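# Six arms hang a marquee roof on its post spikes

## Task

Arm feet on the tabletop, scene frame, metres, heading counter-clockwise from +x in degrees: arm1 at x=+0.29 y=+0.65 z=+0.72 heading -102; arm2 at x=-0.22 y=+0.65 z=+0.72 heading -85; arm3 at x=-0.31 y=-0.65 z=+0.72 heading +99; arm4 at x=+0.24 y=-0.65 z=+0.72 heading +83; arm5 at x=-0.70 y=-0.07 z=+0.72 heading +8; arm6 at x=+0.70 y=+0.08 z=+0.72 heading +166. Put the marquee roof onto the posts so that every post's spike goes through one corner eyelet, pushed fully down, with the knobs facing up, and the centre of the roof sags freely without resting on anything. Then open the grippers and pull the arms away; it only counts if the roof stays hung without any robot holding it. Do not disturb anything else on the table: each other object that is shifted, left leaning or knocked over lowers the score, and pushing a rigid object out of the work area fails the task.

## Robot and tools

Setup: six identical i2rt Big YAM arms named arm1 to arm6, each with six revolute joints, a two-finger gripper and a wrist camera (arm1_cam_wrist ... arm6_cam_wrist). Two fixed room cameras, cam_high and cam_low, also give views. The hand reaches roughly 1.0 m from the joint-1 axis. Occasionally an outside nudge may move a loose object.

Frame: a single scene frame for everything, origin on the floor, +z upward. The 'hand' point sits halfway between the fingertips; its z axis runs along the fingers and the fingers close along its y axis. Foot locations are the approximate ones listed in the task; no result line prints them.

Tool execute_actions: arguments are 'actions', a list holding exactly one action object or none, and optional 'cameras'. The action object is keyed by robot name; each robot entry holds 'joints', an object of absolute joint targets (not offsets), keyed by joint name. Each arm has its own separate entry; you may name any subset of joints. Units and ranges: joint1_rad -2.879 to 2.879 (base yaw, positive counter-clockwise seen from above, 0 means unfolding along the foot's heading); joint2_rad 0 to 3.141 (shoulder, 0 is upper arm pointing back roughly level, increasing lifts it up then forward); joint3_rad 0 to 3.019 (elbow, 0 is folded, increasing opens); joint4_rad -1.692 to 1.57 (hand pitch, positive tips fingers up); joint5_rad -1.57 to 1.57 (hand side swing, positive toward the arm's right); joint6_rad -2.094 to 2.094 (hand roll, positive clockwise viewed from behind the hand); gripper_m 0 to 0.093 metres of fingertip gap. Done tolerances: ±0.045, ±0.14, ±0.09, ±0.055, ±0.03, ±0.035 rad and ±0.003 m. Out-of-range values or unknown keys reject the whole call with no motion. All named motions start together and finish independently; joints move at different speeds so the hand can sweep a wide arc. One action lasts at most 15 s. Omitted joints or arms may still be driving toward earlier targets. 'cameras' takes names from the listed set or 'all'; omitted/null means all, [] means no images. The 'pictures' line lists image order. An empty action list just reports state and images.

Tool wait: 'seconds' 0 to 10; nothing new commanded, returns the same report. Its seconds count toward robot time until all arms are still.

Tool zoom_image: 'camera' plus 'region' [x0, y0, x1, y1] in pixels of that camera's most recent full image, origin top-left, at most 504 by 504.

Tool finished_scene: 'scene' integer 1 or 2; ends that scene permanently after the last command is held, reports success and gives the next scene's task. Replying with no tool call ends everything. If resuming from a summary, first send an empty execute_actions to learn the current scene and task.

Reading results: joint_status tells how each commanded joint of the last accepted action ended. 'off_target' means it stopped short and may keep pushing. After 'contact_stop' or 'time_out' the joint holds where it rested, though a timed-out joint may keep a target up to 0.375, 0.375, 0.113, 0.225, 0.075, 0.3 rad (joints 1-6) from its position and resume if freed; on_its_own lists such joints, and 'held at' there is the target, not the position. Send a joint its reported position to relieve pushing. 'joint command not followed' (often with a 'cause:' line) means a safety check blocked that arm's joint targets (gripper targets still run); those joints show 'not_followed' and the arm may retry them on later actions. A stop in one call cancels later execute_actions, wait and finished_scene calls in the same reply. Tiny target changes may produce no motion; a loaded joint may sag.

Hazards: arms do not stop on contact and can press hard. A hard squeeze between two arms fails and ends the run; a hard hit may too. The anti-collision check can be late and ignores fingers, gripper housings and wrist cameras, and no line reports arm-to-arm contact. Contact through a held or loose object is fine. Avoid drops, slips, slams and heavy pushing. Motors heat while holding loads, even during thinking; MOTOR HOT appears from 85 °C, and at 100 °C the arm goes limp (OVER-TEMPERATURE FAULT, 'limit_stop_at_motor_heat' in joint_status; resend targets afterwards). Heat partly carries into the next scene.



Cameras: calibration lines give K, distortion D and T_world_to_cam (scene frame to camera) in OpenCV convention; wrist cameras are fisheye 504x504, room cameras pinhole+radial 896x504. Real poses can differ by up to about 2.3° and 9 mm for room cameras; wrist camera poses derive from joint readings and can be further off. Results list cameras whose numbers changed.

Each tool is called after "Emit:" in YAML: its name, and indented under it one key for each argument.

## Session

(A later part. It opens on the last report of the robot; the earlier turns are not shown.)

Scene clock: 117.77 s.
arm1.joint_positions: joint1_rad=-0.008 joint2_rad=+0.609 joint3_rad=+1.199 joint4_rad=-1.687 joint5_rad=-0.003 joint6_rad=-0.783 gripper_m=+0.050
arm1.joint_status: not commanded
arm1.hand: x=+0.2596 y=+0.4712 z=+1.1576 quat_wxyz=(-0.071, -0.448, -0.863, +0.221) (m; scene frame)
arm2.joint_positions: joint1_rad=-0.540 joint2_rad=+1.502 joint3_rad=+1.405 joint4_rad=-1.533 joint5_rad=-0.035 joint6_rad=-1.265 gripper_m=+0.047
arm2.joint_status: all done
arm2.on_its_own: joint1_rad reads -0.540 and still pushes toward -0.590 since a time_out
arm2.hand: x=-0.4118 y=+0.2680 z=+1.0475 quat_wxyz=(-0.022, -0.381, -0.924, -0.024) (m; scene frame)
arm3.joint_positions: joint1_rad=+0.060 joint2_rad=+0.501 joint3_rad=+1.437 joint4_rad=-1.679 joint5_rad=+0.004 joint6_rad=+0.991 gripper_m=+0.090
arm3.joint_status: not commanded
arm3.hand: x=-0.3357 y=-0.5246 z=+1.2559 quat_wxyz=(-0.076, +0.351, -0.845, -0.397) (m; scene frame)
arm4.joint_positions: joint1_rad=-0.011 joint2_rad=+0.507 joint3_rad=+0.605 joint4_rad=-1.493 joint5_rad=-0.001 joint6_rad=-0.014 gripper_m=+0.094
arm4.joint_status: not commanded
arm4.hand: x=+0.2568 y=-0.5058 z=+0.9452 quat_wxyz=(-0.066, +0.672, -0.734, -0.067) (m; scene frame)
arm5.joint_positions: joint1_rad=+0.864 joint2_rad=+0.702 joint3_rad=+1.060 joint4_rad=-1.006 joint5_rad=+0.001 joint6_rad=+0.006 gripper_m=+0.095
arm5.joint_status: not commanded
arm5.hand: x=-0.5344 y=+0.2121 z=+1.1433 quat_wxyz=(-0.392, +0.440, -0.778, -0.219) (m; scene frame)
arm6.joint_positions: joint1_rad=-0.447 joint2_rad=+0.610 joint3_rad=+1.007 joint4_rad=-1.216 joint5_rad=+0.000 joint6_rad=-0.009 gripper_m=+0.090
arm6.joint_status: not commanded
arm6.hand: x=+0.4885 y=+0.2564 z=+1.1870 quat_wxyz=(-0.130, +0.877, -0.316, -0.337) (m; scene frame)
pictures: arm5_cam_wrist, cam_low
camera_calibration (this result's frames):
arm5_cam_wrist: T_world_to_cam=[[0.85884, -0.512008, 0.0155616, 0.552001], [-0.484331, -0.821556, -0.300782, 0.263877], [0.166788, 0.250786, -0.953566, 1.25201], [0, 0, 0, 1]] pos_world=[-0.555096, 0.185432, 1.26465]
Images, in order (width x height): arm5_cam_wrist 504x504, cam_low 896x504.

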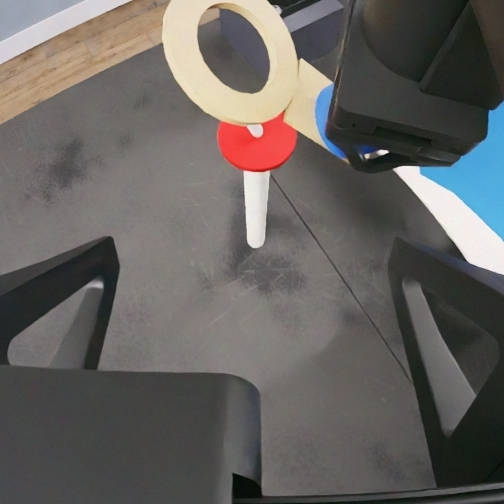

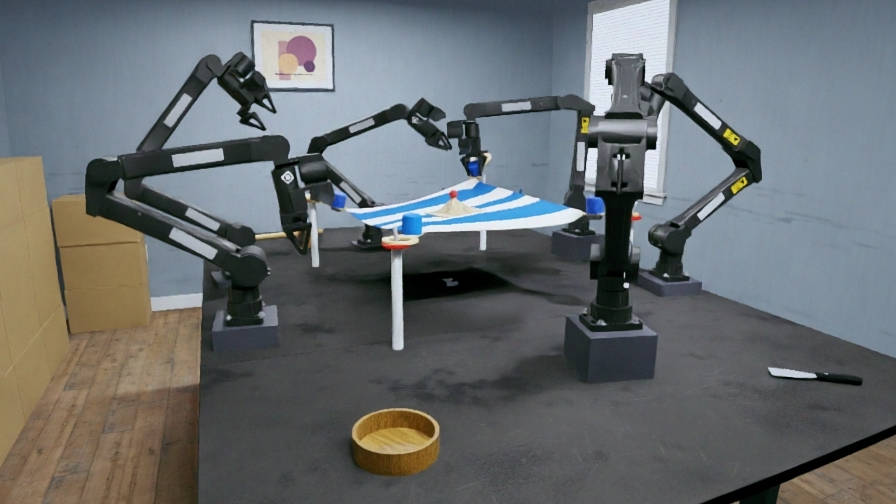

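Emit:
execute_actions:
  actions:
    - {"arm2":{"joints":{"joint3_rad":1.47,"joint2_rad":1.53,"joint6_rad":-1.55}}}
  cameras: ["arm5_cam_wrist"]

Scene clock: 119.27 s.
arm1.joint_positions: joint1_rad=-0.008 joint2_rad=+0.609 joint3_rad=+1.199 joint4_rad=-1.687 joint5_rad=-0.003 joint6_rad=-0.783 gripper_m=+0.050
arm1.joint_status: not commanded
arm1.hand: x=+0.2596 y=+0.4712 z=+1.1576 quat_wxyz=(-0.071, -0.448, -0.863, +0.221) (m; scene frame)
arm2.joint_positions: joint1_rad=-0.541 joint2_rad=+1.531 joint3_rad=+1.407 joint4_rad=-1.531 joint5_rad=-0.034 joint6_rad=-1.534 gripper_m=+0.047
arm2.joint_status: all done
arm2.on_its_own: joint1_rad reads -0.541 and still pushes toward -0.590 since a time_out
arm2.hand: x=-0.4140 y=+0.2645 z=+1.0364 quat_wxyz=(-0.027, -0.254, -0.966, -0.033) (m; scene frame)
arm3.joint_positions: joint1_rad=+0.060 joint2_rad=+0.501 joint3_rad=+1.437 joint4_rad=-1.679 joint5_rad=+0.004 joint6_rad=+0.991 gripper_m=+0.090
arm3.joint_status: not commanded
arm3.hand: x=-0.3357 y=-0.5246 z=+1.2559 quat_wxyz=(-0.076, +0.351, -0.845, -0.397) (m; scene frame)
arm4.joint_positions: joint1_rad=-0.011 joint2_rad=+0.507 joint3_rad=+0.605 joint4_rad=-1.493 joint5_rad=-0.001 joint6_rad=-0.014 gripper_m=+0.094
arm4.joint_status: not commanded
arm4.hand: x=+0.2568 y=-0.5058 z=+0.9452 quat_wxyz=(-0.066, +0.672, -0.734, -0.067) (m; scene frame)
arm5.joint_positions: joint1_rad=+0.864 joint2_rad=+0.702 joint3_rad=+1.060 joint4_rad=-1.006 joint5_rad=+0.001 joint6_rad=+0.006 gripper_m=+0.095
arm5.joint_status: not commanded
arm5.hand: x=-0.5344 y=+0.2121 z=+1.1433 quat_wxyz=(-0.392, +0.440, -0.778, -0.219) (m; scene frame)
arm6.joint_positions: joint1_rad=-0.447 joint2_rad=+0.610 joint3_rad=+1.007 joint4_rad=-1.216 joint5_rad=+0.000 joint6_rad=-0.009 gripper_m=+0.090
arm6.joint_status: not commanded
arm6.hand: x=+0.4885 y=+0.2564 z=+1.1870 quat_wxyz=(-0.130, +0.877, -0.316, -0.337) (m; scene frame)
pictures: arm5_cam_wrist
camera_calibration (this result's frames):
arm5_cam_wrist: T_world_to_cam=[[0.85884, -0.512008, 0.0155616, 0.552001], [-0.484331, -0.821556, -0.300782, 0.263877], [0.166788, 0.250786, -0.953566, 1.25201], [0, 0, 0, 1]] pos_world=[-0.555096, 0.185432, 1.26465]
Images, in order (width x height): arm5_cam_wrist 504x504.

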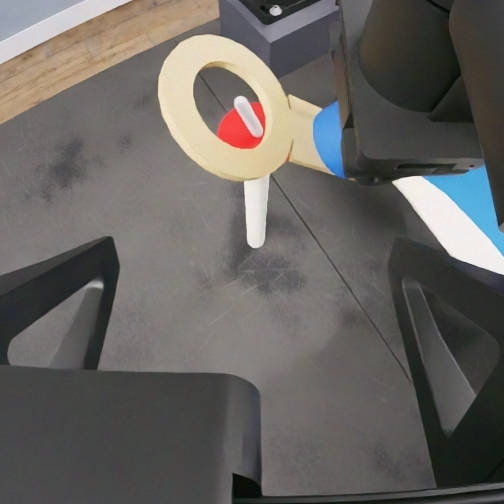

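Spike in hole. Lower.

Emit:
execute_actions:
  actions:
    - {"arm2":{"joints":{"joint3_rad":1.3,"joint4_rad":-1.42}}}
  cameras: ["arm5_cam_wrist","cam_low"]

Emit:
zoom_image:
  camera: "cam_low"
  region: [400,100,640,260]

Scene clock: 120.33 s.
arm1.joint_positions: joint1_rad=-0.008 joint2_rad=+0.609 joint3_rad=+1.199 joint4_rad=-1.687 joint5_rad=-0.003 joint6_rad=-0.783 gripper_m=+0.050
arm1.joint_status: not commanded
arm1.hand: x=+0.2596 y=+0.4712 z=+1.1576 quat_wxyz=(-0.071, -0.448, -0.863, +0.221) (m; scene frame)
arm2.joint_positions: joint1_rad=-0.541 joint2_rad=+1.534 joint3_rad=+1.288 joint4_rad=-1.427 joint5_rad=-0.034 joint6_rad=-1.536 gripper_m=+0.047
arm2.joint_status: all done
arm2.on_its_own: joint1_rad reads -0.541 and still pushes toward -0.590 since a time_out
arm2.hand: x=-0.4089 y=+0.2748 z=+0.9907 quat_wxyz=(-0.029, -0.254, -0.966, -0.042) (m; scene frame)
arm3.joint_positions: joint1_rad=+0.060 joint2_rad=+0.501 joint3_rad=+1.437 joint4_rad=-1.679 joint5_rad=+0.004 joint6_rad=+0.991 gripper_m=+0.090
arm3.joint_status: not commanded
arm3.hand: x=-0.3357 y=-0.5246 z=+1.2559 quat_wxyz=(-0.076, +0.351, -0.845, -0.397) (m; scene frame)
arm4.joint_positions: joint1_rad=-0.011 joint2_rad=+0.507 joint3_rad=+0.605 joint4_rad=-1.493 joint5_rad=-0.001 joint6_rad=-0.014 gripper_m=+0.094
arm4.joint_status: not commanded
arm4.hand: x=+0.2568 y=-0.5058 z=+0.9452 quat_wxyz=(-0.066, +0.672, -0.734, -0.067) (m; scene frame)
arm5.joint_positions: joint1_rad=+0.864 joint2_rad=+0.702 joint3_rad=+1.060 joint4_rad=-1.006 joint5_rad=+0.001 joint6_rad=+0.006 gripper_m=+0.095
arm5.joint_status: not commanded
arm5.hand: x=-0.5344 y=+0.2121 z=+1.1433 quat_wxyz=(-0.392, +0.440, -0.778, -0.219) (m; scene frame)
arm6.joint_positions: joint1_rad=-0.447 joint2_rad=+0.610 joint3_rad=+1.007 joint4_rad=-1.216 joint5_rad=+0.000 joint6_rad=-0.009 gripper_m=+0.090
arm6.joint_status: not commanded
arm6.hand: x=+0.4885 y=+0.2564 z=+1.1870 quat_wxyz=(-0.130, +0.877, -0.316, -0.337) (m; scene frame)
pictures: arm5_cam_wrist, cam_low
camera_calibration (this result's frames):
arm5_cam_wrist: T_world_to_cam=[[0.85884, -0.512008, 0.0155616, 0.552001], [-0.484331, -0.821556, -0.300782, 0.263877], [0.166788, 0.250786, -0.953566, 1.25201], [0, 0, 0, 1]] pos_world=[-0.555096, 0.185432, 1.26465]
Images, in order (width x height): arm5_cam_wrist 504x504, cam_low 896x504.

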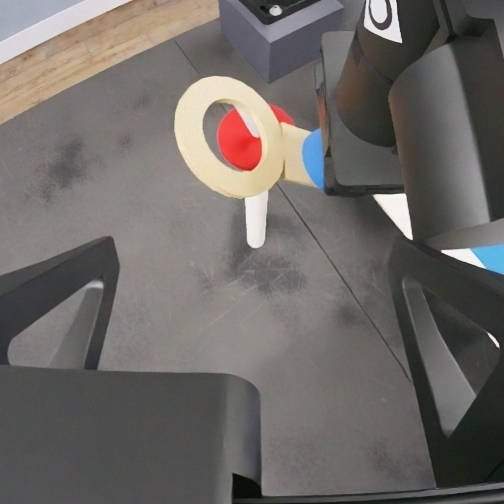

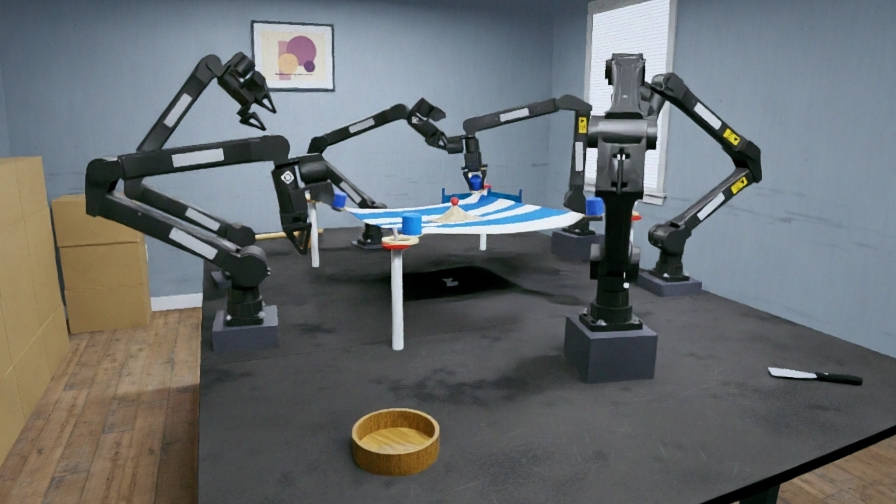

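Region (400, 100, 640, 260) of cam_low's 896x504 image, scaled by 2.100, with more detail than that image has.

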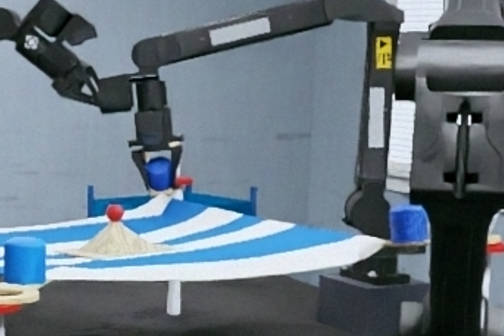

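Emit:
execute_actions:
  actions:
    - {"arm2":{"joints":{"joint3_rad":1.42,"joint4_rad":-1.5,"joint2_rad":1.6}}}
  cameras: ["arm5_cam_wrist"]

Scene clock: 121.33 s.
arm1.joint_positions: joint1_rad=-0.008 joint2_rad=+0.609 joint3_rad=+1.199 joint4_rad=-1.687 joint5_rad=-0.003 joint6_rad=-0.783 gripper_m=+0.050
arm1.joint_status: not commanded
arm1.hand: x=+0.2596 y=+0.4712 z=+1.1576 quat_wxyz=(-0.071, -0.448, -0.863, +0.221) (m; scene frame)
arm2.joint_positions: joint1_rad=-0.542 joint2_rad=+1.603 joint3_rad=+1.361 joint4_rad=-1.482 joint5_rad=-0.034 joint6_rad=-1.536 gripper_m=+0.047
arm2.joint_status: all done
arm2.on_its_own: joint1_rad reads -0.542 and still pushes toward -0.590 since a time_out
arm2.hand: x=-0.4154 y=+0.2625 z=+0.9893 quat_wxyz=(-0.035, -0.254, -0.964, -0.067) (m; scene frame)
arm3.joint_positions: joint1_rad=+0.060 joint2_rad=+0.501 joint3_rad=+1.437 joint4_rad=-1.679 joint5_rad=+0.004 joint6_rad=+0.991 gripper_m=+0.090
arm3.joint_status: not commanded
arm3.hand: x=-0.3357 y=-0.5246 z=+1.2559 quat_wxyz=(-0.076, +0.351, -0.845, -0.397) (m; scene frame)
arm4.joint_positions: joint1_rad=-0.011 joint2_rad=+0.507 joint3_rad=+0.605 joint4_rad=-1.493 joint5_rad=-0.001 joint6_rad=-0.014 gripper_m=+0.094
arm4.joint_status: not commanded
arm4.hand: x=+0.2568 y=-0.5058 z=+0.9452 quat_wxyz=(-0.066, +0.672, -0.734, -0.067) (m; scene frame)
arm5.joint_positions: joint1_rad=+0.864 joint2_rad=+0.702 joint3_rad=+1.060 joint4_rad=-1.006 joint5_rad=+0.000 joint6_rad=+0.006 gripper_m=+0.095
arm5.joint_status: not commanded
arm5.hand: x=-0.5345 y=+0.2121 z=+1.1433 quat_wxyz=(-0.392, +0.440, -0.778, -0.219) (m; scene frame)
arm6.joint_positions: joint1_rad=-0.447 joint2_rad=+0.610 joint3_rad=+1.007 joint4_rad=-1.216 joint5_rad=+0.000 joint6_rad=-0.009 gripper_m=+0.090
arm6.joint_status: not commanded
arm6.hand: x=+0.4885 y=+0.2564 z=+1.1870 quat_wxyz=(-0.130, +0.877, -0.316, -0.337) (m; scene frame)
pictures: arm5_cam_wrist
camera_calibration (this result's frames):
arm5_cam_wrist: T_world_to_cam=[[0.859159, -0.511486, 0.0151059, 0.552713], [-0.483947, -0.821783, -0.30078, 0.264129], [0.166259, 0.251107, -0.953574, 1.25167], [0, 0, 0, 1]] pos_world=[-0.555145, 0.185459, 1.26465]
Images, in order (width x height): arm5_cam_wrist 504x504.

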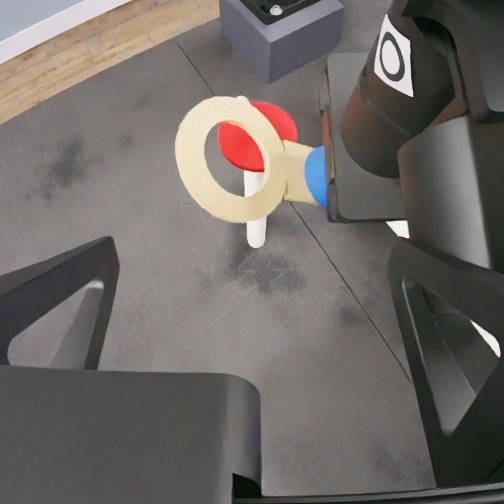

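Emit:
execute_actions:
  actions:
    - {"arm2":{"joints":{"joint3_rad":1.5,"joint4_rad":-1.55,"joint2_rad":1.53}}}
  cameras: ["arm5_cam_wrist","cam_low"]

Emit:
zoom_image:
  camera: "cam_low"
  region: [430,120,550,220]

Scene clock: 122.57 s.
arm1.joint_positions: joint1_rad=-0.008 joint2_rad=+0.609 joint3_rad=+1.199 joint4_rad=-1.687 joint5_rad=-0.003 joint6_rad=-0.783 gripper_m=+0.050
arm1.joint_status: not commanded
arm1.hand: x=+0.2596 y=+0.4712 z=+1.1576 quat_wxyz=(-0.071, -0.448, -0.863, +0.221) (m; scene frame)
arm2.joint_positions: joint1_rad=-0.542 joint2_rad=+1.543 joint3_rad=+1.442 joint4_rad=-1.539 joint5_rad=-0.034 joint6_rad=-1.536 gripper_m=+0.047
arm2.joint_status: all done
arm2.on_its_own: joint1_rad reads -0.542 and still pushes toward -0.590 since a time_out
arm2.hand: x=-0.4188 y=+0.2571 z=+1.0441 quat_wxyz=(-0.025, -0.254, -0.967, -0.026) (m; scene frame)
arm3.joint_positions: joint1_rad=+0.060 joint2_rad=+0.501 joint3_rad=+1.437 joint4_rad=-1.679 joint5_rad=+0.004 joint6_rad=+0.991 gripper_m=+0.090
arm3.joint_status: not commanded
arm3.hand: x=-0.3357 y=-0.5246 z=+1.2559 quat_wxyz=(-0.076, +0.351, -0.845, -0.397) (m; scene frame)
arm4.joint_positions: joint1_rad=-0.011 joint2_rad=+0.507 joint3_rad=+0.605 joint4_rad=-1.493 joint5_rad=-0.001 joint6_rad=-0.014 gripper_m=+0.094
arm4.joint_status: not commanded
arm4.hand: x=+0.2568 y=-0.5058 z=+0.9452 quat_wxyz=(-0.066, +0.672, -0.734, -0.067) (m; scene frame)
arm5.joint_positions: joint1_rad=+0.872 joint2_rad=+0.694 joint3_rad=+1.065 joint4_rad=-1.002 joint5_rad=-0.003 joint6_rad=-0.007 gripper_m=+0.095
arm5.joint_status: not commanded
arm5.hand: x=-0.5381 y=+0.2126 z=+1.1493 quat_wxyz=(-0.398, +0.447, -0.769, -0.223) (m; scene frame)
arm6.joint_positions: joint1_rad=-0.447 joint2_rad=+0.610 joint3_rad=+1.007 joint4_rad=-1.216 joint5_rad=+0.000 joint6_rad=-0.009 gripper_m=+0.090
arm6.joint_status: not commanded
arm6.hand: x=+0.4885 y=+0.2564 z=+1.1870 quat_wxyz=(-0.130, +0.877, -0.316, -0.337) (m; scene frame)
pictures: arm5_cam_wrist, cam_low
camera_calibration (this result's frames):
arm5_cam_wrist: T_world_to_cam=[[0.868571, -0.494976, 0.0241302, 0.54715], [-0.46295, -0.827818, -0.316851, 0.295558], [0.176809, 0.264037, -0.948168, 1.25457], [0, 0, 0, 1]] pos_world=[-0.560229, 0.184243, 1.26999]
Images, in order (width x height): arm5_cam_wrist 504x504, cam_low 896x504.

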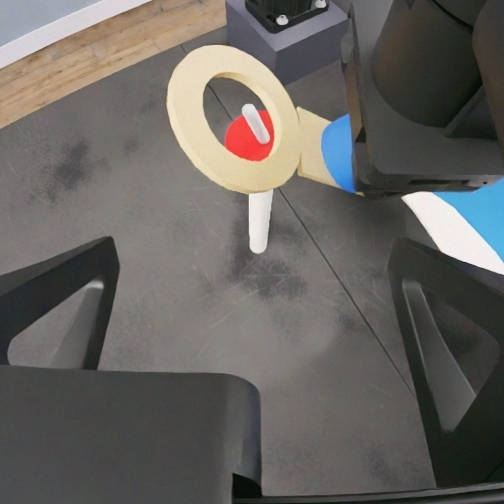

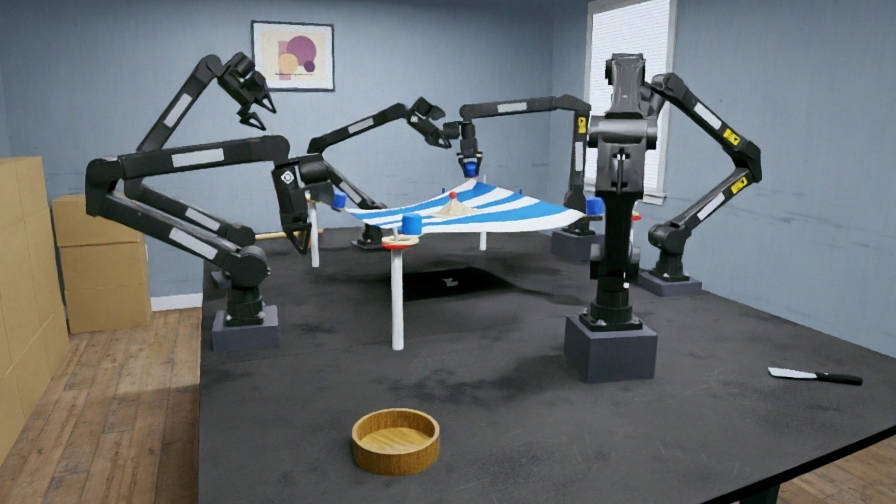

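Region (430, 120, 550, 220) of cam_low's 896x504 image, scaled by 4.200, with more detail than that image has.

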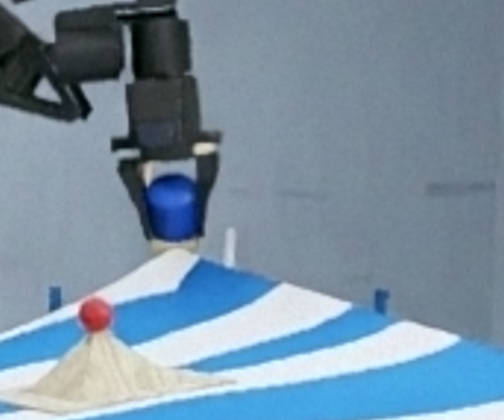

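Emit:
execute_actions:
  actions:
    - {"arm2":{"joints":{"joint2_rad":1.5,"joint3_rad":1.44,"joint6_rad":-1.42}},"arm5":{"joints":{"joint2_rad":0.6,"joint3_rad":1.15}}}
  cameras: ["arm5_cam_wrist","cam_low","cam_high"]

Emit:
zoom_image:
  camera: "cam_low"
  region: [430,120,550,220]

Emit:
zoom_image:
  camera: "cam_high"
  region: [260,140,420,240]

Scene clock: 124.37 s.
arm1.joint_positions: joint1_rad=-0.008 joint2_rad=+0.609 joint3_rad=+1.199 joint4_rad=-1.687 joint5_rad=-0.003 joint6_rad=-0.783 gripper_m=+0.050
arm1.joint_status: not commanded
arm1.hand: x=+0.2596 y=+0.4712 z=+1.1576 quat_wxyz=(-0.071, -0.448, -0.863, +0.221) (m; scene frame)
arm2.joint_positions: joint1_rad=-0.542 joint2_rad=+1.517 joint3_rad=+1.434 joint4_rad=-1.539 joint5_rad=-0.034 joint6_rad=-1.438 gripper_m=+0.047
arm2.joint_status: all done
arm2.on_its_own: joint1_rad reads -0.542 and still pushes toward -0.590 since a time_out
arm2.hand: x=-0.4166 y=+0.2614 z=+1.0517 quat_wxyz=(-0.022, -0.301, -0.953, -0.019) (m; scene frame)
arm3.joint_positions: joint1_rad=+0.060 joint2_rad=+0.501 joint3_rad=+1.437 joint4_rad=-1.679 joint5_rad=+0.004 joint6_rad=+0.991 gripper_m=+0.090
arm3.joint_status: not commanded
arm3.hand: x=-0.3357 y=-0.5246 z=+1.2559 quat_wxyz=(-0.076, +0.351, -0.845, -0.397) (m; scene frame)
arm4.joint_positions: joint1_rad=-0.011 joint2_rad=+0.507 joint3_rad=+0.605 joint4_rad=-1.493 joint5_rad=-0.001 joint6_rad=-0.014 gripper_m=+0.094
arm4.joint_status: not commanded
arm4.hand: x=+0.2568 y=-0.5058 z=+0.9452 quat_wxyz=(-0.066, +0.672, -0.734, -0.067) (m; scene frame)
arm5.joint_positions: joint1_rad=+0.872 joint2_rad=+0.593 joint3_rad=+1.106 joint4_rad=-1.002 joint5_rad=-0.003 joint6_rad=-0.007 gripper_m=+0.095
arm5.joint_status: all done
arm5.hand: x=-0.5555 y=+0.1838 z=+1.2011 quat_wxyz=(-0.452, +0.430, -0.739, -0.254) (m; scene frame)
arm6.joint_positions: joint1_rad=-0.447 joint2_rad=+0.610 joint3_rad=+1.007 joint4_rad=-1.216 joint5_rad=+0.000 joint6_rad=-0.009 gripper_m=+0.090
arm6.joint_status: not commanded
arm6.hand: x=+0.4885 y=+0.2564 z=+1.1870 quat_wxyz=(-0.130, +0.877, -0.316, -0.337) (m; scene frame)
pictures: arm5_cam_wrist, cam_high, cam_low
camera_calibration (this result's frames):
arm5_cam_wrist: T_world_to_cam=[[0.867355, -0.497017, 0.0258731, 0.544388], [-0.43437, -0.781355, -0.448116, 0.445105], [0.242937, 0.377437, -0.893601, 1.26475], [0, 0, 0, 1]] pos_world=[-0.586093, 0.14099, 1.31556]
Images, in order (width x height): arm5_cam_wrist 504x504, cam_high 896x504, cam_low 896x504.

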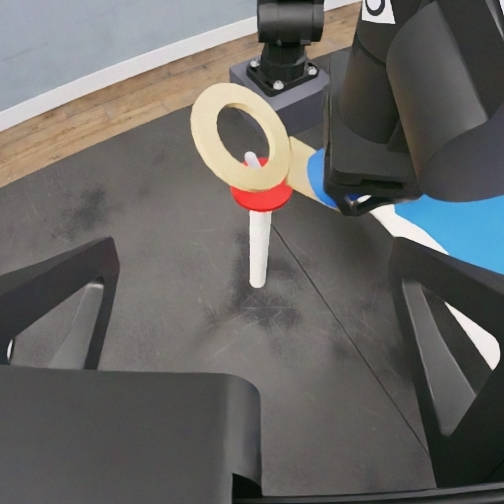

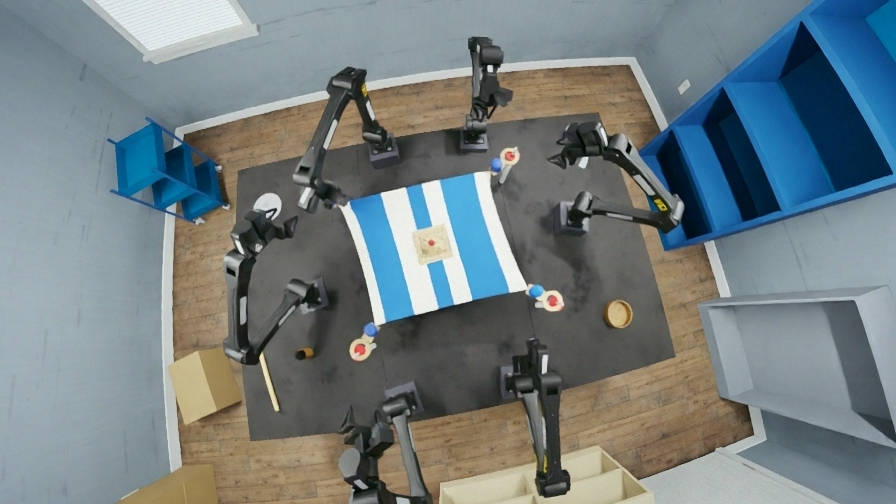

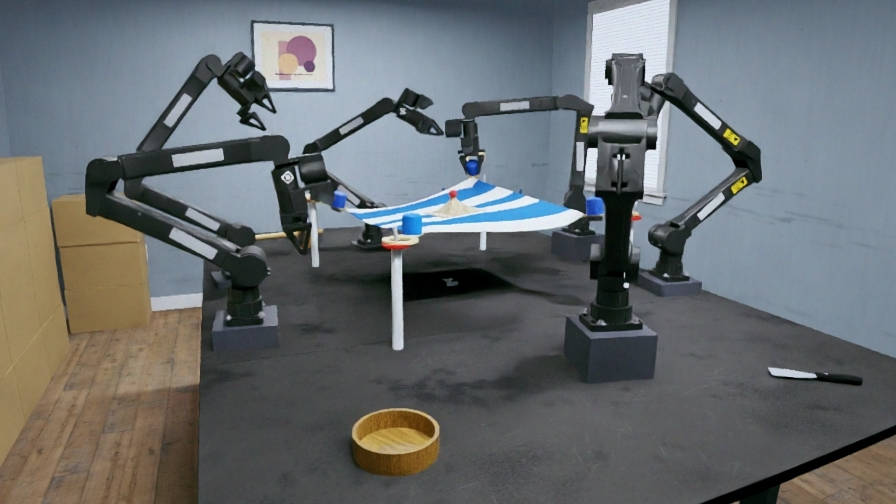

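Region (430, 120, 550, 220) of cam_low's 896x504 image, scaled by 4.200, with more detail than that image has.

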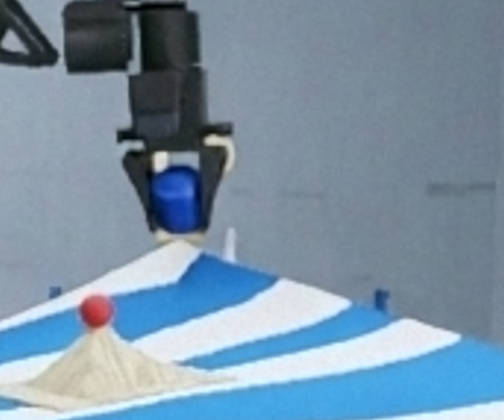

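Region (260, 140, 420, 240) of cam_high's 896x504 image, scaled by 3.150, with more detail than that image has; it fills the top 315 rows of this view, and the rest is white.

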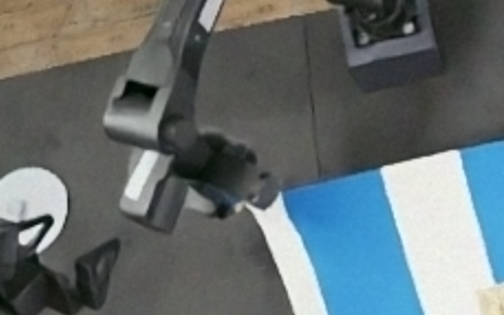

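Emit:
execute_actions:
  actions:
    - {"arm2":{"joints":{"joint1_rad":-0.8,"joint5_rad":-0.45,"joint3_rad":1.5,"joint6_rad":-1.3}}}
  cameras: ["arm5_cam_wrist","cam_low"]

Emit:
zoom_image:
  camera: "cam_low"
  region: [400,100,560,220]

Scene clock: 125.90 s.
arm1.joint_positions: joint1_rad=-0.008 joint2_rad=+0.609 joint3_rad=+1.199 joint4_rad=-1.687 joint5_rad=-0.003 joint6_rad=-0.783 gripper_m=+0.050
arm1.joint_status: not commanded
arm1.hand: x=+0.2596 y=+0.4712 z=+1.1576 quat_wxyz=(-0.071, -0.448, -0.863, +0.221) (m; scene frame)
arm2.joint_positions: joint1_rad=-0.757 joint2_rad=+1.517 joint3_rad=+1.434 joint4_rad=-1.553 joint5_rad=-0.474 joint6_rad=-1.330 gripper_m=+0.047
arm2.joint_status: all done
arm2.hand: x=-0.4380 y=+0.2676 z=+1.0706 quat_wxyz=(-0.238, -0.443, -0.864, +0.025) (m; scene frame)
arm3.joint_positions: joint1_rad=+0.060 joint2_rad=+0.501 joint3_rad=+1.437 joint4_rad=-1.679 joint5_rad=+0.004 joint6_rad=+0.991 gripper_m=+0.090
arm3.joint_status: not commanded
arm3.hand: x=-0.3357 y=-0.5246 z=+1.2559 quat_wxyz=(-0.076, +0.351, -0.845, -0.397) (m; scene frame)
arm4.joint_positions: joint1_rad=-0.011 joint2_rad=+0.507 joint3_rad=+0.605 joint4_rad=-1.493 joint5_rad=-0.001 joint6_rad=-0.014 gripper_m=+0.094
arm4.joint_status: not commanded
arm4.hand: x=+0.2568 y=-0.5058 z=+0.9452 quat_wxyz=(-0.066, +0.672, -0.734, -0.067) (m; scene frame)
arm5.joint_positions: joint1_rad=+0.872 joint2_rad=+0.593 joint3_rad=+1.106 joint4_rad=-1.002 joint5_rad=-0.003 joint6_rad=-0.007 gripper_m=+0.095
arm5.joint_status: not commanded
arm5.hand: x=-0.5555 y=+0.1838 z=+1.2011 quat_wxyz=(-0.452, +0.430, -0.739, -0.254) (m; scene frame)
arm6.joint_positions: joint1_rad=-0.447 joint2_rad=+0.610 joint3_rad=+1.007 joint4_rad=-1.216 joint5_rad=+0.000 joint6_rad=-0.009 gripper_m=+0.090
arm6.joint_status: not commanded
arm6.hand: x=+0.4885 y=+0.2564 z=+1.1870 quat_wxyz=(-0.130, +0.877, -0.316, -0.337) (m; scene frame)
pictures: arm5_cam_wrist, cam_low
camera_calibration (this result's frames):
arm5_cam_wrist: T_world_to_cam=[[0.867355, -0.497017, 0.0258731, 0.544388], [-0.43437, -0.781355, -0.448116, 0.445105], [0.242937, 0.377437, -0.893601, 1.26475], [0, 0, 0, 1]] pos_world=[-0.586093, 0.14099, 1.31556]
Images, in order (width x height): arm5_cam_wrist 504x504, cam_low 896x504.

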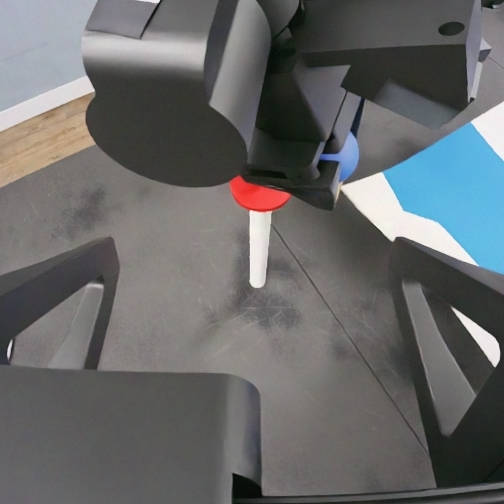

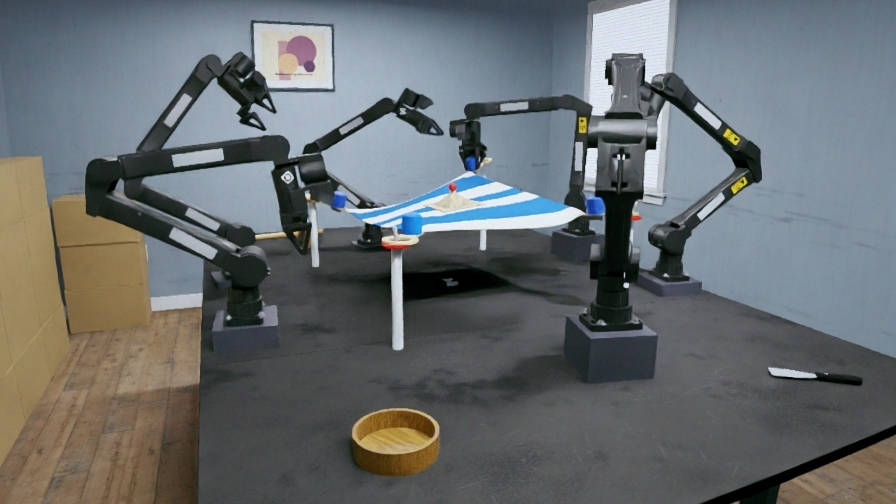

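Region (400, 100, 560, 220) of cam_low's 896x504 image, scaled by 3.150, with more detail than that image has; it fills the top 378 rows of this view, and the rest is white.

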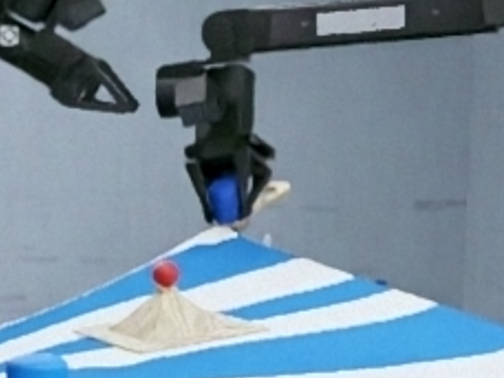

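Emit:
execute_actions:
  actions:
    - {"arm2":{"joints":{"joint3_rad":1.4,"joint4_rad":-1.5}},"arm5":{"joints":{"joint1_rad":1.1,"joint2_rad":0.5,"joint4_rad":-0.7}}}
  cameras: ["arm5_cam_wrist","cam_low","arm2_cam_wrist"]

Emit:
zoom_image:
  camera: "cam_low"
  region: [400,100,560,220]

Scene clock: 127.17 s.
arm1.joint_positions: joint1_rad=-0.008 joint2_rad=+0.609 joint3_rad=+1.199 joint4_rad=-1.687 joint5_rad=-0.003 joint6_rad=-0.783 gripper_m=+0.050
arm1.joint_status: not commanded
arm1.hand: x=+0.2596 y=+0.4712 z=+1.1576 quat_wxyz=(-0.071, -0.448, -0.863, +0.221) (m; scene frame)
arm2.joint_positions: joint1_rad=-0.757 joint2_rad=+1.514 joint3_rad=+1.379 joint4_rad=-1.530 joint5_rad=-0.475 joint6_rad=-1.327 gripper_m=+0.047
arm2.joint_status: all done
arm2.hand: x=-0.4317 y=+0.2749 z=+1.0516 quat_wxyz=(-0.241, -0.447, -0.861, +0.011) (m; scene frame)
arm3.joint_positions: joint1_rad=+0.060 joint2_rad=+0.501 joint3_rad=+1.437 joint4_rad=-1.679 joint5_rad=+0.004 joint6_rad=+0.991 gripper_m=+0.090
arm3.joint_status: not commanded
arm3.hand: x=-0.3357 y=-0.5246 z=+1.2559 quat_wxyz=(-0.076, +0.351, -0.845, -0.397) (m; scene frame)
arm4.joint_positions: joint1_rad=-0.011 joint2_rad=+0.507 joint3_rad=+0.605 joint4_rad=-1.493 joint5_rad=-0.001 joint6_rad=-0.014 gripper_m=+0.094
arm4.joint_status: not commanded
arm4.hand: x=+0.2568 y=-0.5058 z=+0.9452 quat_wxyz=(-0.066, +0.672, -0.734, -0.067) (m; scene frame)
arm5.joint_positions: joint1_rad=+1.093 joint2_rad=+0.490 joint3_rad=+1.106 joint4_rad=-0.717 joint5_rad=-0.001 joint6_rad=-0.007 gripper_m=+0.095
arm5.joint_status: all done
arm5.hand: x=-0.6215 y=+0.1917 z=+1.2942 quat_wxyz=(-0.546, +0.441, -0.594, -0.392) (m; scene frame)
arm6.joint_positions: joint1_rad=-0.447 joint2_rad=+0.610 joint3_rad=+1.007 joint4_rad=-1.216 joint5_rad=+0.000 joint6_rad=-0.009 gripper_m=+0.090
arm6.joint_status: not commanded
arm6.hand: x=+0.4885 y=+0.2564 z=+1.1870 quat_wxyz=(-0.130, +0.877, -0.316, -0.337) (m; scene frame)
pictures: arm2_cam_wrist, arm5_cam_wrist, cam_low
camera_calibration (this result's frames):
arm2_cam_wrist: T_world_to_cam=[[-0.761433, -0.612686, -0.211743, 0.064497], [-0.645524, 0.746535, 0.161195, -0.642046], [0.0593117, 0.259425, -0.96394, 1.08557], [0, 0, 0, 1]] pos_world=[-0.429733, 0.237202, 1.16358]
arm5_cam_wrist: T_world_to_cam=[[0.952155, -0.304181, 0.0295794, 0.614058], [-0.17973, -0.635605, -0.750802, 0.986421], [0.247181, 0.709563, -0.659865, 0.997455], [0, 0, 0, 1]] pos_world=[-0.65394, 0.106002, 1.38063]
Images, in order (width x height): arm2_cam_wrist 504x504, arm5_cam_wrist 504x504, cam_low 896x504.

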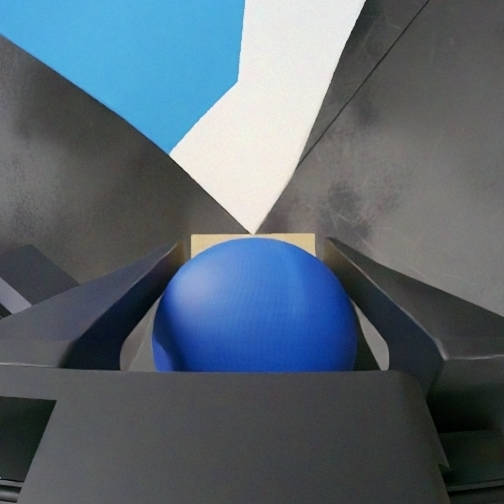

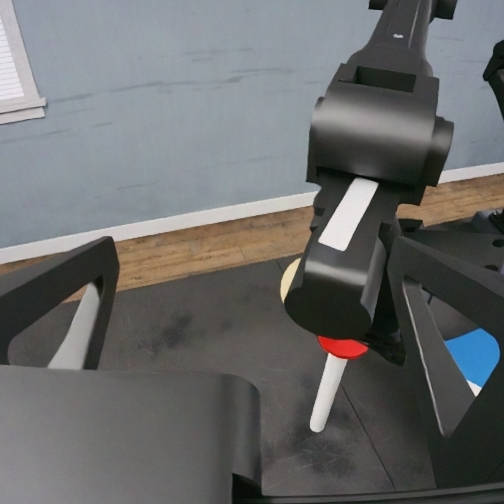

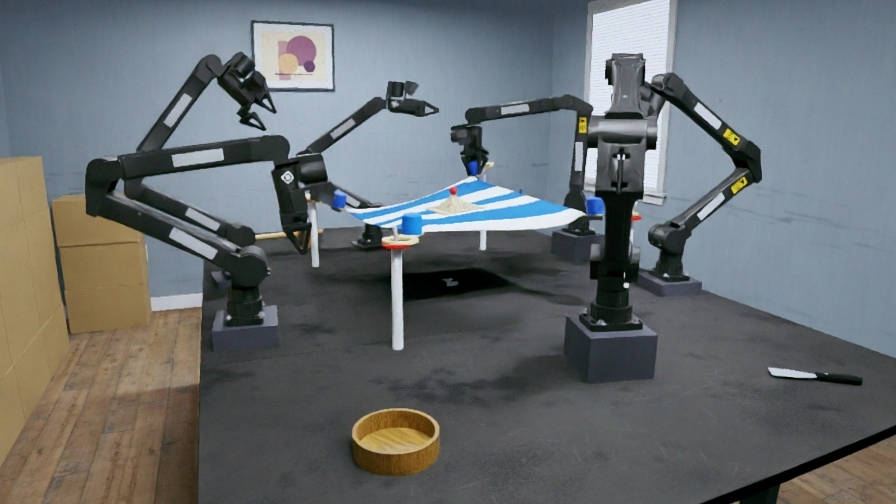

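Region (400, 100, 560, 220) of cam_low's 896x504 image, scaled by 3.150, with more detail than that image has; it fills the top 378 rows of this view, and the rest is white.

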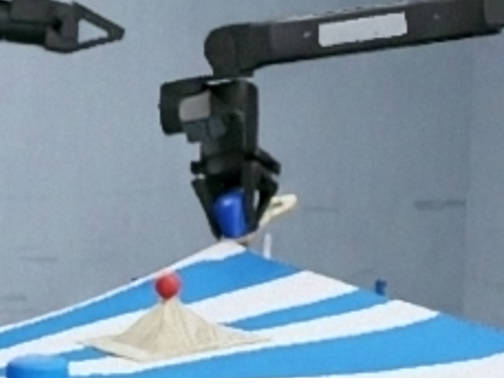

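Emit:
execute_actions:
  actions:
    - {"arm2":{"joints":{"joint3_rad":1.3,"joint2_rad":1.55,"joint4_rad":-1.45}},"arm1":{"joints":{"joint1_rad":-0.6,"joint2_rad":0.5,"joint3_rad":1.0,"joint4_rad":-0.9,"joint6_rad":0}}}
  cameras: ["arm1_cam_wrist","cam_low","cam_high"]

Emit:
zoom_image:
  camera: "cam_low"
  region: [400,100,560,220]

Scene clock: 129.13 s.
arm1.joint_positions: joint1_rad=-0.596 joint2_rad=+0.498 joint3_rad=+0.996 joint4_rad=-0.922 joint5_rad=-0.002 joint6_rad=-0.012 gripper_m=+0.050
arm1.joint_status: all done
arm1.hand: x=+0.0963 y=+0.4439 z=+1.2130 quat_wxyz=(-0.210, -0.770, -0.338, +0.499) (m; scene frame)
arm2.joint_positions: joint1_rad=-0.757 joint2_rad=+1.533 joint3_rad=+1.308 joint4_rad=-1.472 joint5_rad=-0.483 joint6_rad=-1.320 gripper_m=+0.047
arm2.joint_status: all done
arm2.hand: x=-0.4269 y=+0.2785 z=+1.0185 quat_wxyz=(-0.248, -0.453, -0.856, -0.004) (m; scene frame)
arm3.joint_positions: joint1_rad=+0.060 joint2_rad=+0.501 joint3_rad=+1.437 joint4_rad=-1.679 joint5_rad=+0.004 joint6_rad=+0.991 gripper_m=+0.090
arm3.joint_status: not commanded
arm3.hand: x=-0.3357 y=-0.5246 z=+1.2559 quat_wxyz=(-0.076, +0.351, -0.845, -0.397) (m; scene frame)
arm4.joint_positions: joint1_rad=-0.011 joint2_rad=+0.507 joint3_rad=+0.605 joint4_rad=-1.493 joint5_rad=-0.001 joint6_rad=-0.014 gripper_m=+0.094
arm4.joint_status: not commanded
arm4.hand: x=+0.2568 y=-0.5058 z=+0.9452 quat_wxyz=(-0.066, +0.672, -0.734, -0.067) (m; scene frame)
arm5.joint_positions: joint1_rad=+1.093 joint2_rad=+0.490 joint3_rad=+1.106 joint4_rad=-0.717 joint5_rad=-0.001 joint6_rad=-0.007 gripper_m=+0.095
arm5.joint_status: not commanded
arm5.hand: x=-0.6215 y=+0.1917 z=+1.2942 quat_wxyz=(-0.546, +0.441, -0.594, -0.392) (m; scene frame)
arm6.joint_positions: joint1_rad=-0.447 joint2_rad=+0.610 joint3_rad=+1.007 joint4_rad=-1.216 joint5_rad=+0.000 joint6_rad=-0.009 gripper_m=+0.090
arm6.joint_status: not commanded
arm6.hand: x=+0.4885 y=+0.2564 z=+1.1870 quat_wxyz=(-0.130, +0.877, -0.316, -0.337) (m; scene frame)
pictures: arm1_cam_wrist, cam_high, cam_low
camera_calibration (this result's frames):
arm1_cam_wrist: T_world_to_cam=[[-0.739689, 0.67289, 0.00893301, -0.237098], [0.580223, 0.644435, -0.498041, 0.266707], [-0.340884, -0.363213, -0.867107, 1.36726], [0, 0, 0, 1]] pos_world=[0.135949, 0.484272, 1.32051]
Images, in order (width x height): arm1_cam_wrist 504x504, cam_high 896x504, cam_low 896x504.

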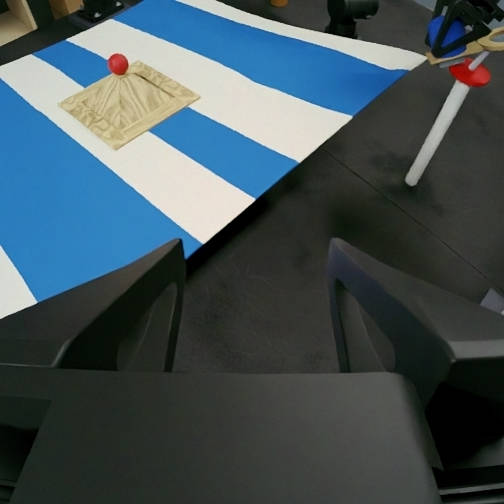

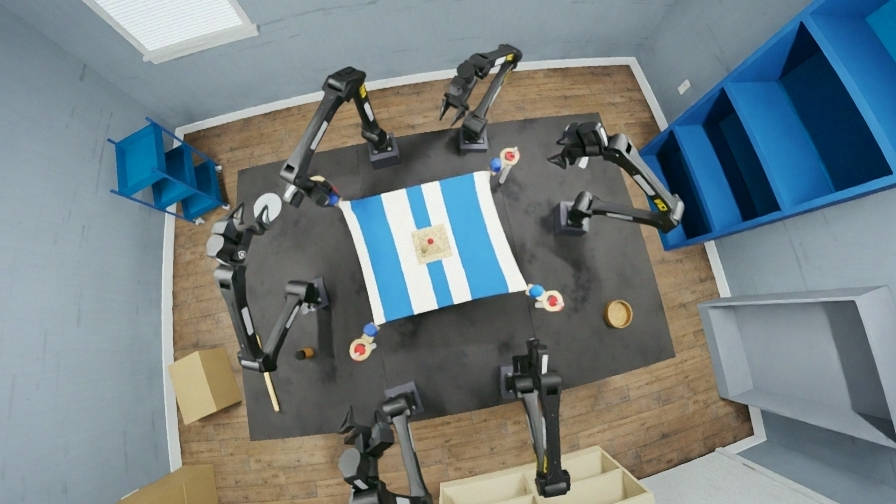

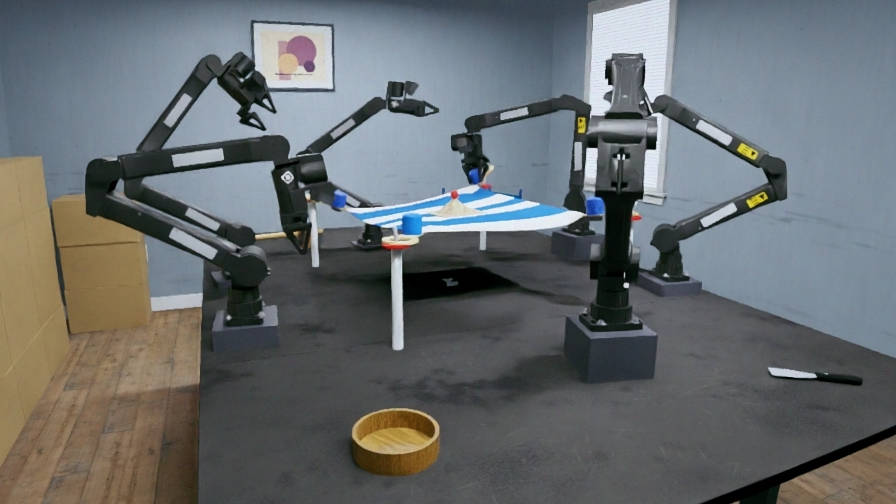

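Region (400, 100, 560, 220) of cam_low's 896x504 image, scaled by 3.150, with more detail than that image has; it fills the top 378 rows of this view, and the rest is white.

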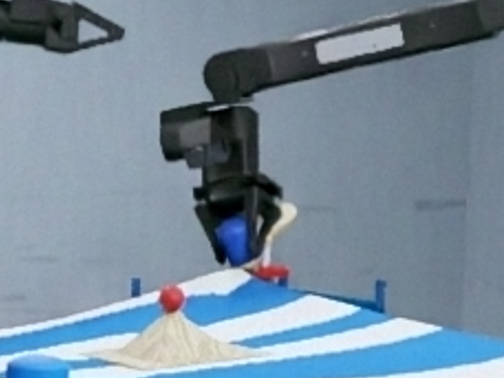

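Emit:
execute_actions:
  actions:
    - {"arm1":{"joints":{"joint1_rad":-1.0,"joint4_rad":-0.75,"joint2_rad":0.8,"joint3_rad":1.2}}}
  cameras: ["arm1_cam_wrist"]

Emit:
zoom_image:
  camera: "arm1_cam_wrist"
  region: [150,0,450,250]

Scene clock: 130.50 s.
arm1.joint_positions: joint1_rad=-1.000 joint2_rad=+0.809 joint3_rad=+1.156 joint4_rad=-0.764 joint5_rad=-0.002 joint6_rad=-0.010 gripper_m=+0.050
arm1.joint_status: all done
arm1.hand: x=-0.0712 y=+0.4916 z=+1.2426 quat_wxyz=(-0.107, -0.820, -0.176, +0.534) (m; scene frame)
arm2.joint_positions: joint1_rad=-0.757 joint2_rad=+1.533 joint3_rad=+1.308 joint4_rad=-1.472 joint5_rad=-0.483 joint6_rad=-1.320 gripper_m=+0.047
arm2.joint_status: not commanded
arm2.hand: x=-0.4269 y=+0.2785 z=+1.0185 quat_wxyz=(-0.248, -0.453, -0.856, -0.004) (m; scene frame)
arm3.joint_positions: joint1_rad=+0.060 joint2_rad=+0.501 joint3_rad=+1.437 joint4_rad=-1.679 joint5_rad=+0.004 joint6_rad=+0.991 gripper_m=+0.090
arm3.joint_status: not commanded
arm3.hand: x=-0.3357 y=-0.5246 z=+1.2559 quat_wxyz=(-0.076, +0.351, -0.845, -0.397) (m; scene frame)
arm4.joint_positions: joint1_rad=-0.011 joint2_rad=+0.507 joint3_rad=+0.605 joint4_rad=-1.493 joint5_rad=-0.001 joint6_rad=-0.014 gripper_m=+0.094
arm4.joint_status: not commanded
arm4.hand: x=+0.2568 y=-0.5058 z=+0.9452 quat_wxyz=(-0.066, +0.672, -0.734, -0.067) (m; scene frame)
arm5.joint_positions: joint1_rad=+1.093 joint2_rad=+0.490 joint3_rad=+1.106 joint4_rad=-0.717 joint5_rad=-0.001 joint6_rad=-0.007 gripper_m=+0.095
arm5.joint_status: not commanded
arm5.hand: x=-0.6215 y=+0.1917 z=+1.2942 quat_wxyz=(-0.546, +0.441, -0.594, -0.392) (m; scene frame)
arm6.joint_positions: joint1_rad=-0.447 joint2_rad=+0.610 joint3_rad=+1.007 joint4_rad=-1.216 joint5_rad=+0.000 joint6_rad=-0.009 gripper_m=+0.090
arm6.joint_status: not commanded
arm6.hand: x=+0.4885 y=+0.2564 z=+1.1870 quat_wxyz=(-0.130, +0.877, -0.316, -0.337) (m; scene frame)
pictures: arm1_cam_wrist
camera_calibration (this result's frames):
arm1_cam_wrist: T_world_to_cam=[[-0.415867, 0.909381, 0.00896515, -0.486616], [0.782727, 0.362931, -0.505589, 0.51009], [-0.463027, -0.20324, -0.862728, 1.26038], [0, 0, 0, 1]] pos_world=[-0.0180371, 0.513553, 1.34963]
Images, in order (width x height): arm1_cam_wrist 504x504.

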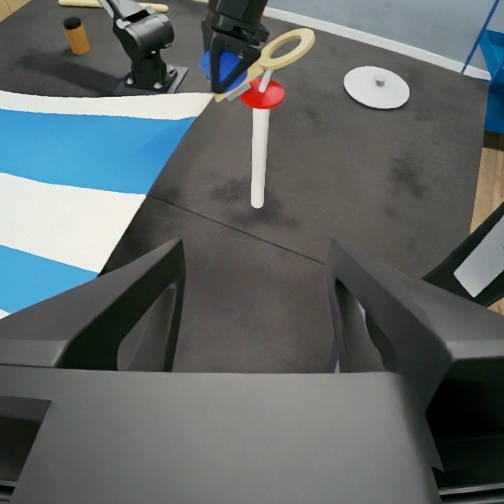

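Region (150, 0, 450, 250) of arm1_cam_wrist's 504x504 image, scaled by 1.680, with more detail than that image has.

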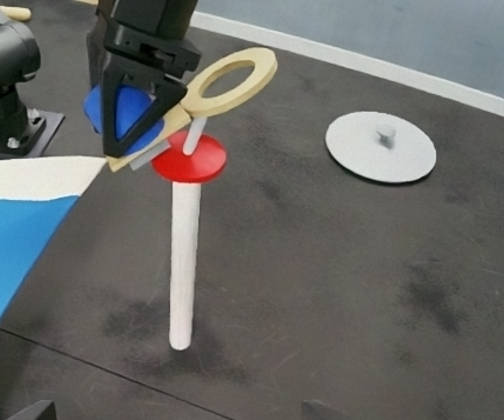

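Emit:
execute_actions:
  actions:
    - {"arm2":{"joints":{"joint3_rad":1.42}}}
  cameras: []

Emit:
execute_actions:
  actions:
    - {"arm2":{"joints":{"joint1_rad":-0.66,"joint2_rad":1.58}}}
  cameras: ["arm1_cam_wrist"]

Emit:
zoom_image:
  camera: "arm1_cam_wrist"
  region: [150,0,450,250]

Scene clock: 131.67 s.
arm1.joint_positions: joint1_rad=-1.000 joint2_rad=+0.809 joint3_rad=+1.156 joint4_rad=-0.764 joint5_rad=-0.002 joint6_rad=-0.010 gripper_m=+0.050
arm1.joint_status: not commanded
arm1.hand: x=-0.0712 y=+0.4916 z=+1.2426 quat_wxyz=(-0.107, -0.820, -0.176, +0.534) (m; scene frame)
arm2.joint_positions: joint1_rad=-0.757 joint2_rad=+1.544 joint3_rad=+1.348 joint4_rad=-1.472 joint5_rad=-0.478 joint6_rad=-1.315 gripper_m=+0.047
arm2.joint_status: all done
arm2.hand: x=-0.4357 y=+0.2689 z=+1.0279 quat_wxyz=(-0.243, -0.452, -0.858, +0.009) (m; scene frame)
arm3.joint_positions: joint1_rad=+0.060 joint2_rad=+0.501 joint3_rad=+1.437 joint4_rad=-1.679 joint5_rad=+0.004 joint6_rad=+0.991 gripper_m=+0.090
arm3.joint_status: not commanded
arm3.hand: x=-0.3357 y=-0.5246 z=+1.2559 quat_wxyz=(-0.076, +0.351, -0.845, -0.397) (m; scene frame)
arm4.joint_positions: joint1_rad=-0.011 joint2_rad=+0.507 joint3_rad=+0.605 joint4_rad=-1.493 joint5_rad=-0.001 joint6_rad=-0.014 gripper_m=+0.094
arm4.joint_status: not commanded
arm4.hand: x=+0.2568 y=-0.5058 z=+0.9452 quat_wxyz=(-0.066, +0.672, -0.734, -0.067) (m; scene frame)
arm5.joint_positions: joint1_rad=+1.093 joint2_rad=+0.490 joint3_rad=+1.106 joint4_rad=-0.717 joint5_rad=-0.001 joint6_rad=-0.007 gripper_m=+0.095
arm5.joint_status: not commanded
arm5.hand: x=-0.6215 y=+0.1917 z=+1.2942 quat_wxyz=(-0.546, +0.441, -0.594, -0.392) (m; scene frame)
arm6.joint_positions: joint1_rad=-0.447 joint2_rad=+0.610 joint3_rad=+1.007 joint4_rad=-1.216 joint5_rad=+0.000 joint6_rad=-0.009 gripper_m=+0.090
arm6.joint_status: not commanded
arm6.hand: x=+0.4885 y=+0.2564 z=+1.1870 quat_wxyz=(-0.130, +0.877, -0.316, -0.337) (m; scene frame)
pictures: none
No camera images: the call's "cameras" was empty. Leave "cameras" out to get every camera's image.

Scene clock: 132.60 s.
arm1.joint_positions: joint1_rad=-1.000 joint2_rad=+0.809 joint3_rad=+1.156 joint4_rad=-0.764 joint5_rad=-0.002 joint6_rad=-0.010 gripper_m=+0.050
arm1.joint_status: not commanded
arm1.hand: x=-0.0712 y=+0.4916 z=+1.2426 quat_wxyz=(-0.107, -0.820, -0.176, +0.534) (m; scene frame)
arm2.joint_positions: joint1_rad=-0.635 joint2_rad=+1.580 joint3_rad=+1.355 joint4_rad=-1.468 joint5_rad=-0.460 joint6_rad=-1.315 gripper_m=+0.047
arm2.joint_status: all done
arm2.hand: x=-0.3929 y=+0.2423 z=+1.0144 quat_wxyz=(-0.236, -0.402, -0.884, -0.019) (m; scene frame)
arm3.joint_positions: joint1_rad=+0.060 joint2_rad=+0.501 joint3_rad=+1.437 joint4_rad=-1.679 joint5_rad=+0.004 joint6_rad=+0.991 gripper_m=+0.090
arm3.joint_status: not commanded
arm3.hand: x=-0.3357 y=-0.5246 z=+1.2559 quat_wxyz=(-0.076, +0.351, -0.845, -0.397) (m; scene frame)
arm4.joint_positions: joint1_rad=-0.011 joint2_rad=+0.507 joint3_rad=+0.605 joint4_rad=-1.493 joint5_rad=-0.001 joint6_rad=-0.014 gripper_m=+0.094
arm4.joint_status: not commanded
arm4.hand: x=+0.2568 y=-0.5058 z=+0.9452 quat_wxyz=(-0.066, +0.672, -0.734, -0.067) (m; scene frame)
arm5.joint_positions: joint1_rad=+1.093 joint2_rad=+0.490 joint3_rad=+1.106 joint4_rad=-0.717 joint5_rad=-0.001 joint6_rad=-0.007 gripper_m=+0.095
arm5.joint_status: not commanded
arm5.hand: x=-0.6215 y=+0.1917 z=+1.2942 quat_wxyz=(-0.546, +0.441, -0.594, -0.392) (m; scene frame)
arm6.joint_positions: joint1_rad=-0.447 joint2_rad=+0.610 joint3_rad=+1.007 joint4_rad=-1.216 joint5_rad=+0.000 joint6_rad=-0.009 gripper_m=+0.090
arm6.joint_status: not commanded
arm6.hand: x=+0.4885 y=+0.2564 z=+1.1870 quat_wxyz=(-0.130, +0.877, -0.316, -0.337) (m; scene frame)
pictures: arm1_cam_wrist
camera_calibration (this result's frames):
arm1_cam_wrist: T_world_to_cam=[[-0.415867, 0.909381, 0.00896515, -0.486616], [0.782727, 0.362931, -0.505589, 0.51009], [-0.463027, -0.20324, -0.862728, 1.26038], [0, 0, 0, 1]] pos_world=[-0.0180371, 0.513553, 1.34963]
Images, in order (width x height): arm1_cam_wrist 504x504.

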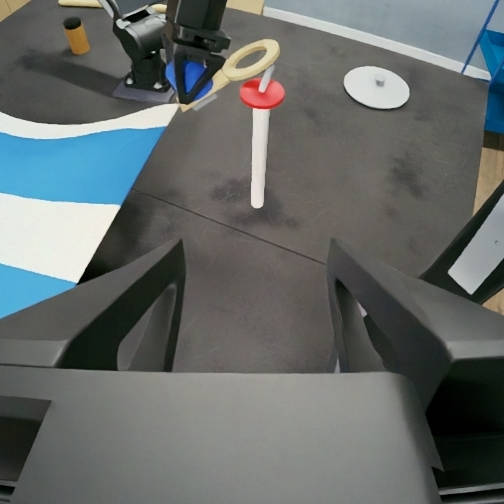

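Region (150, 0, 450, 250) of arm1_cam_wrist's 504x504 image, scaled by 1.680, with more detail than that image has.

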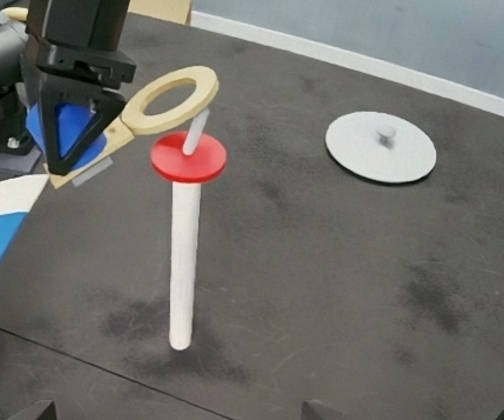

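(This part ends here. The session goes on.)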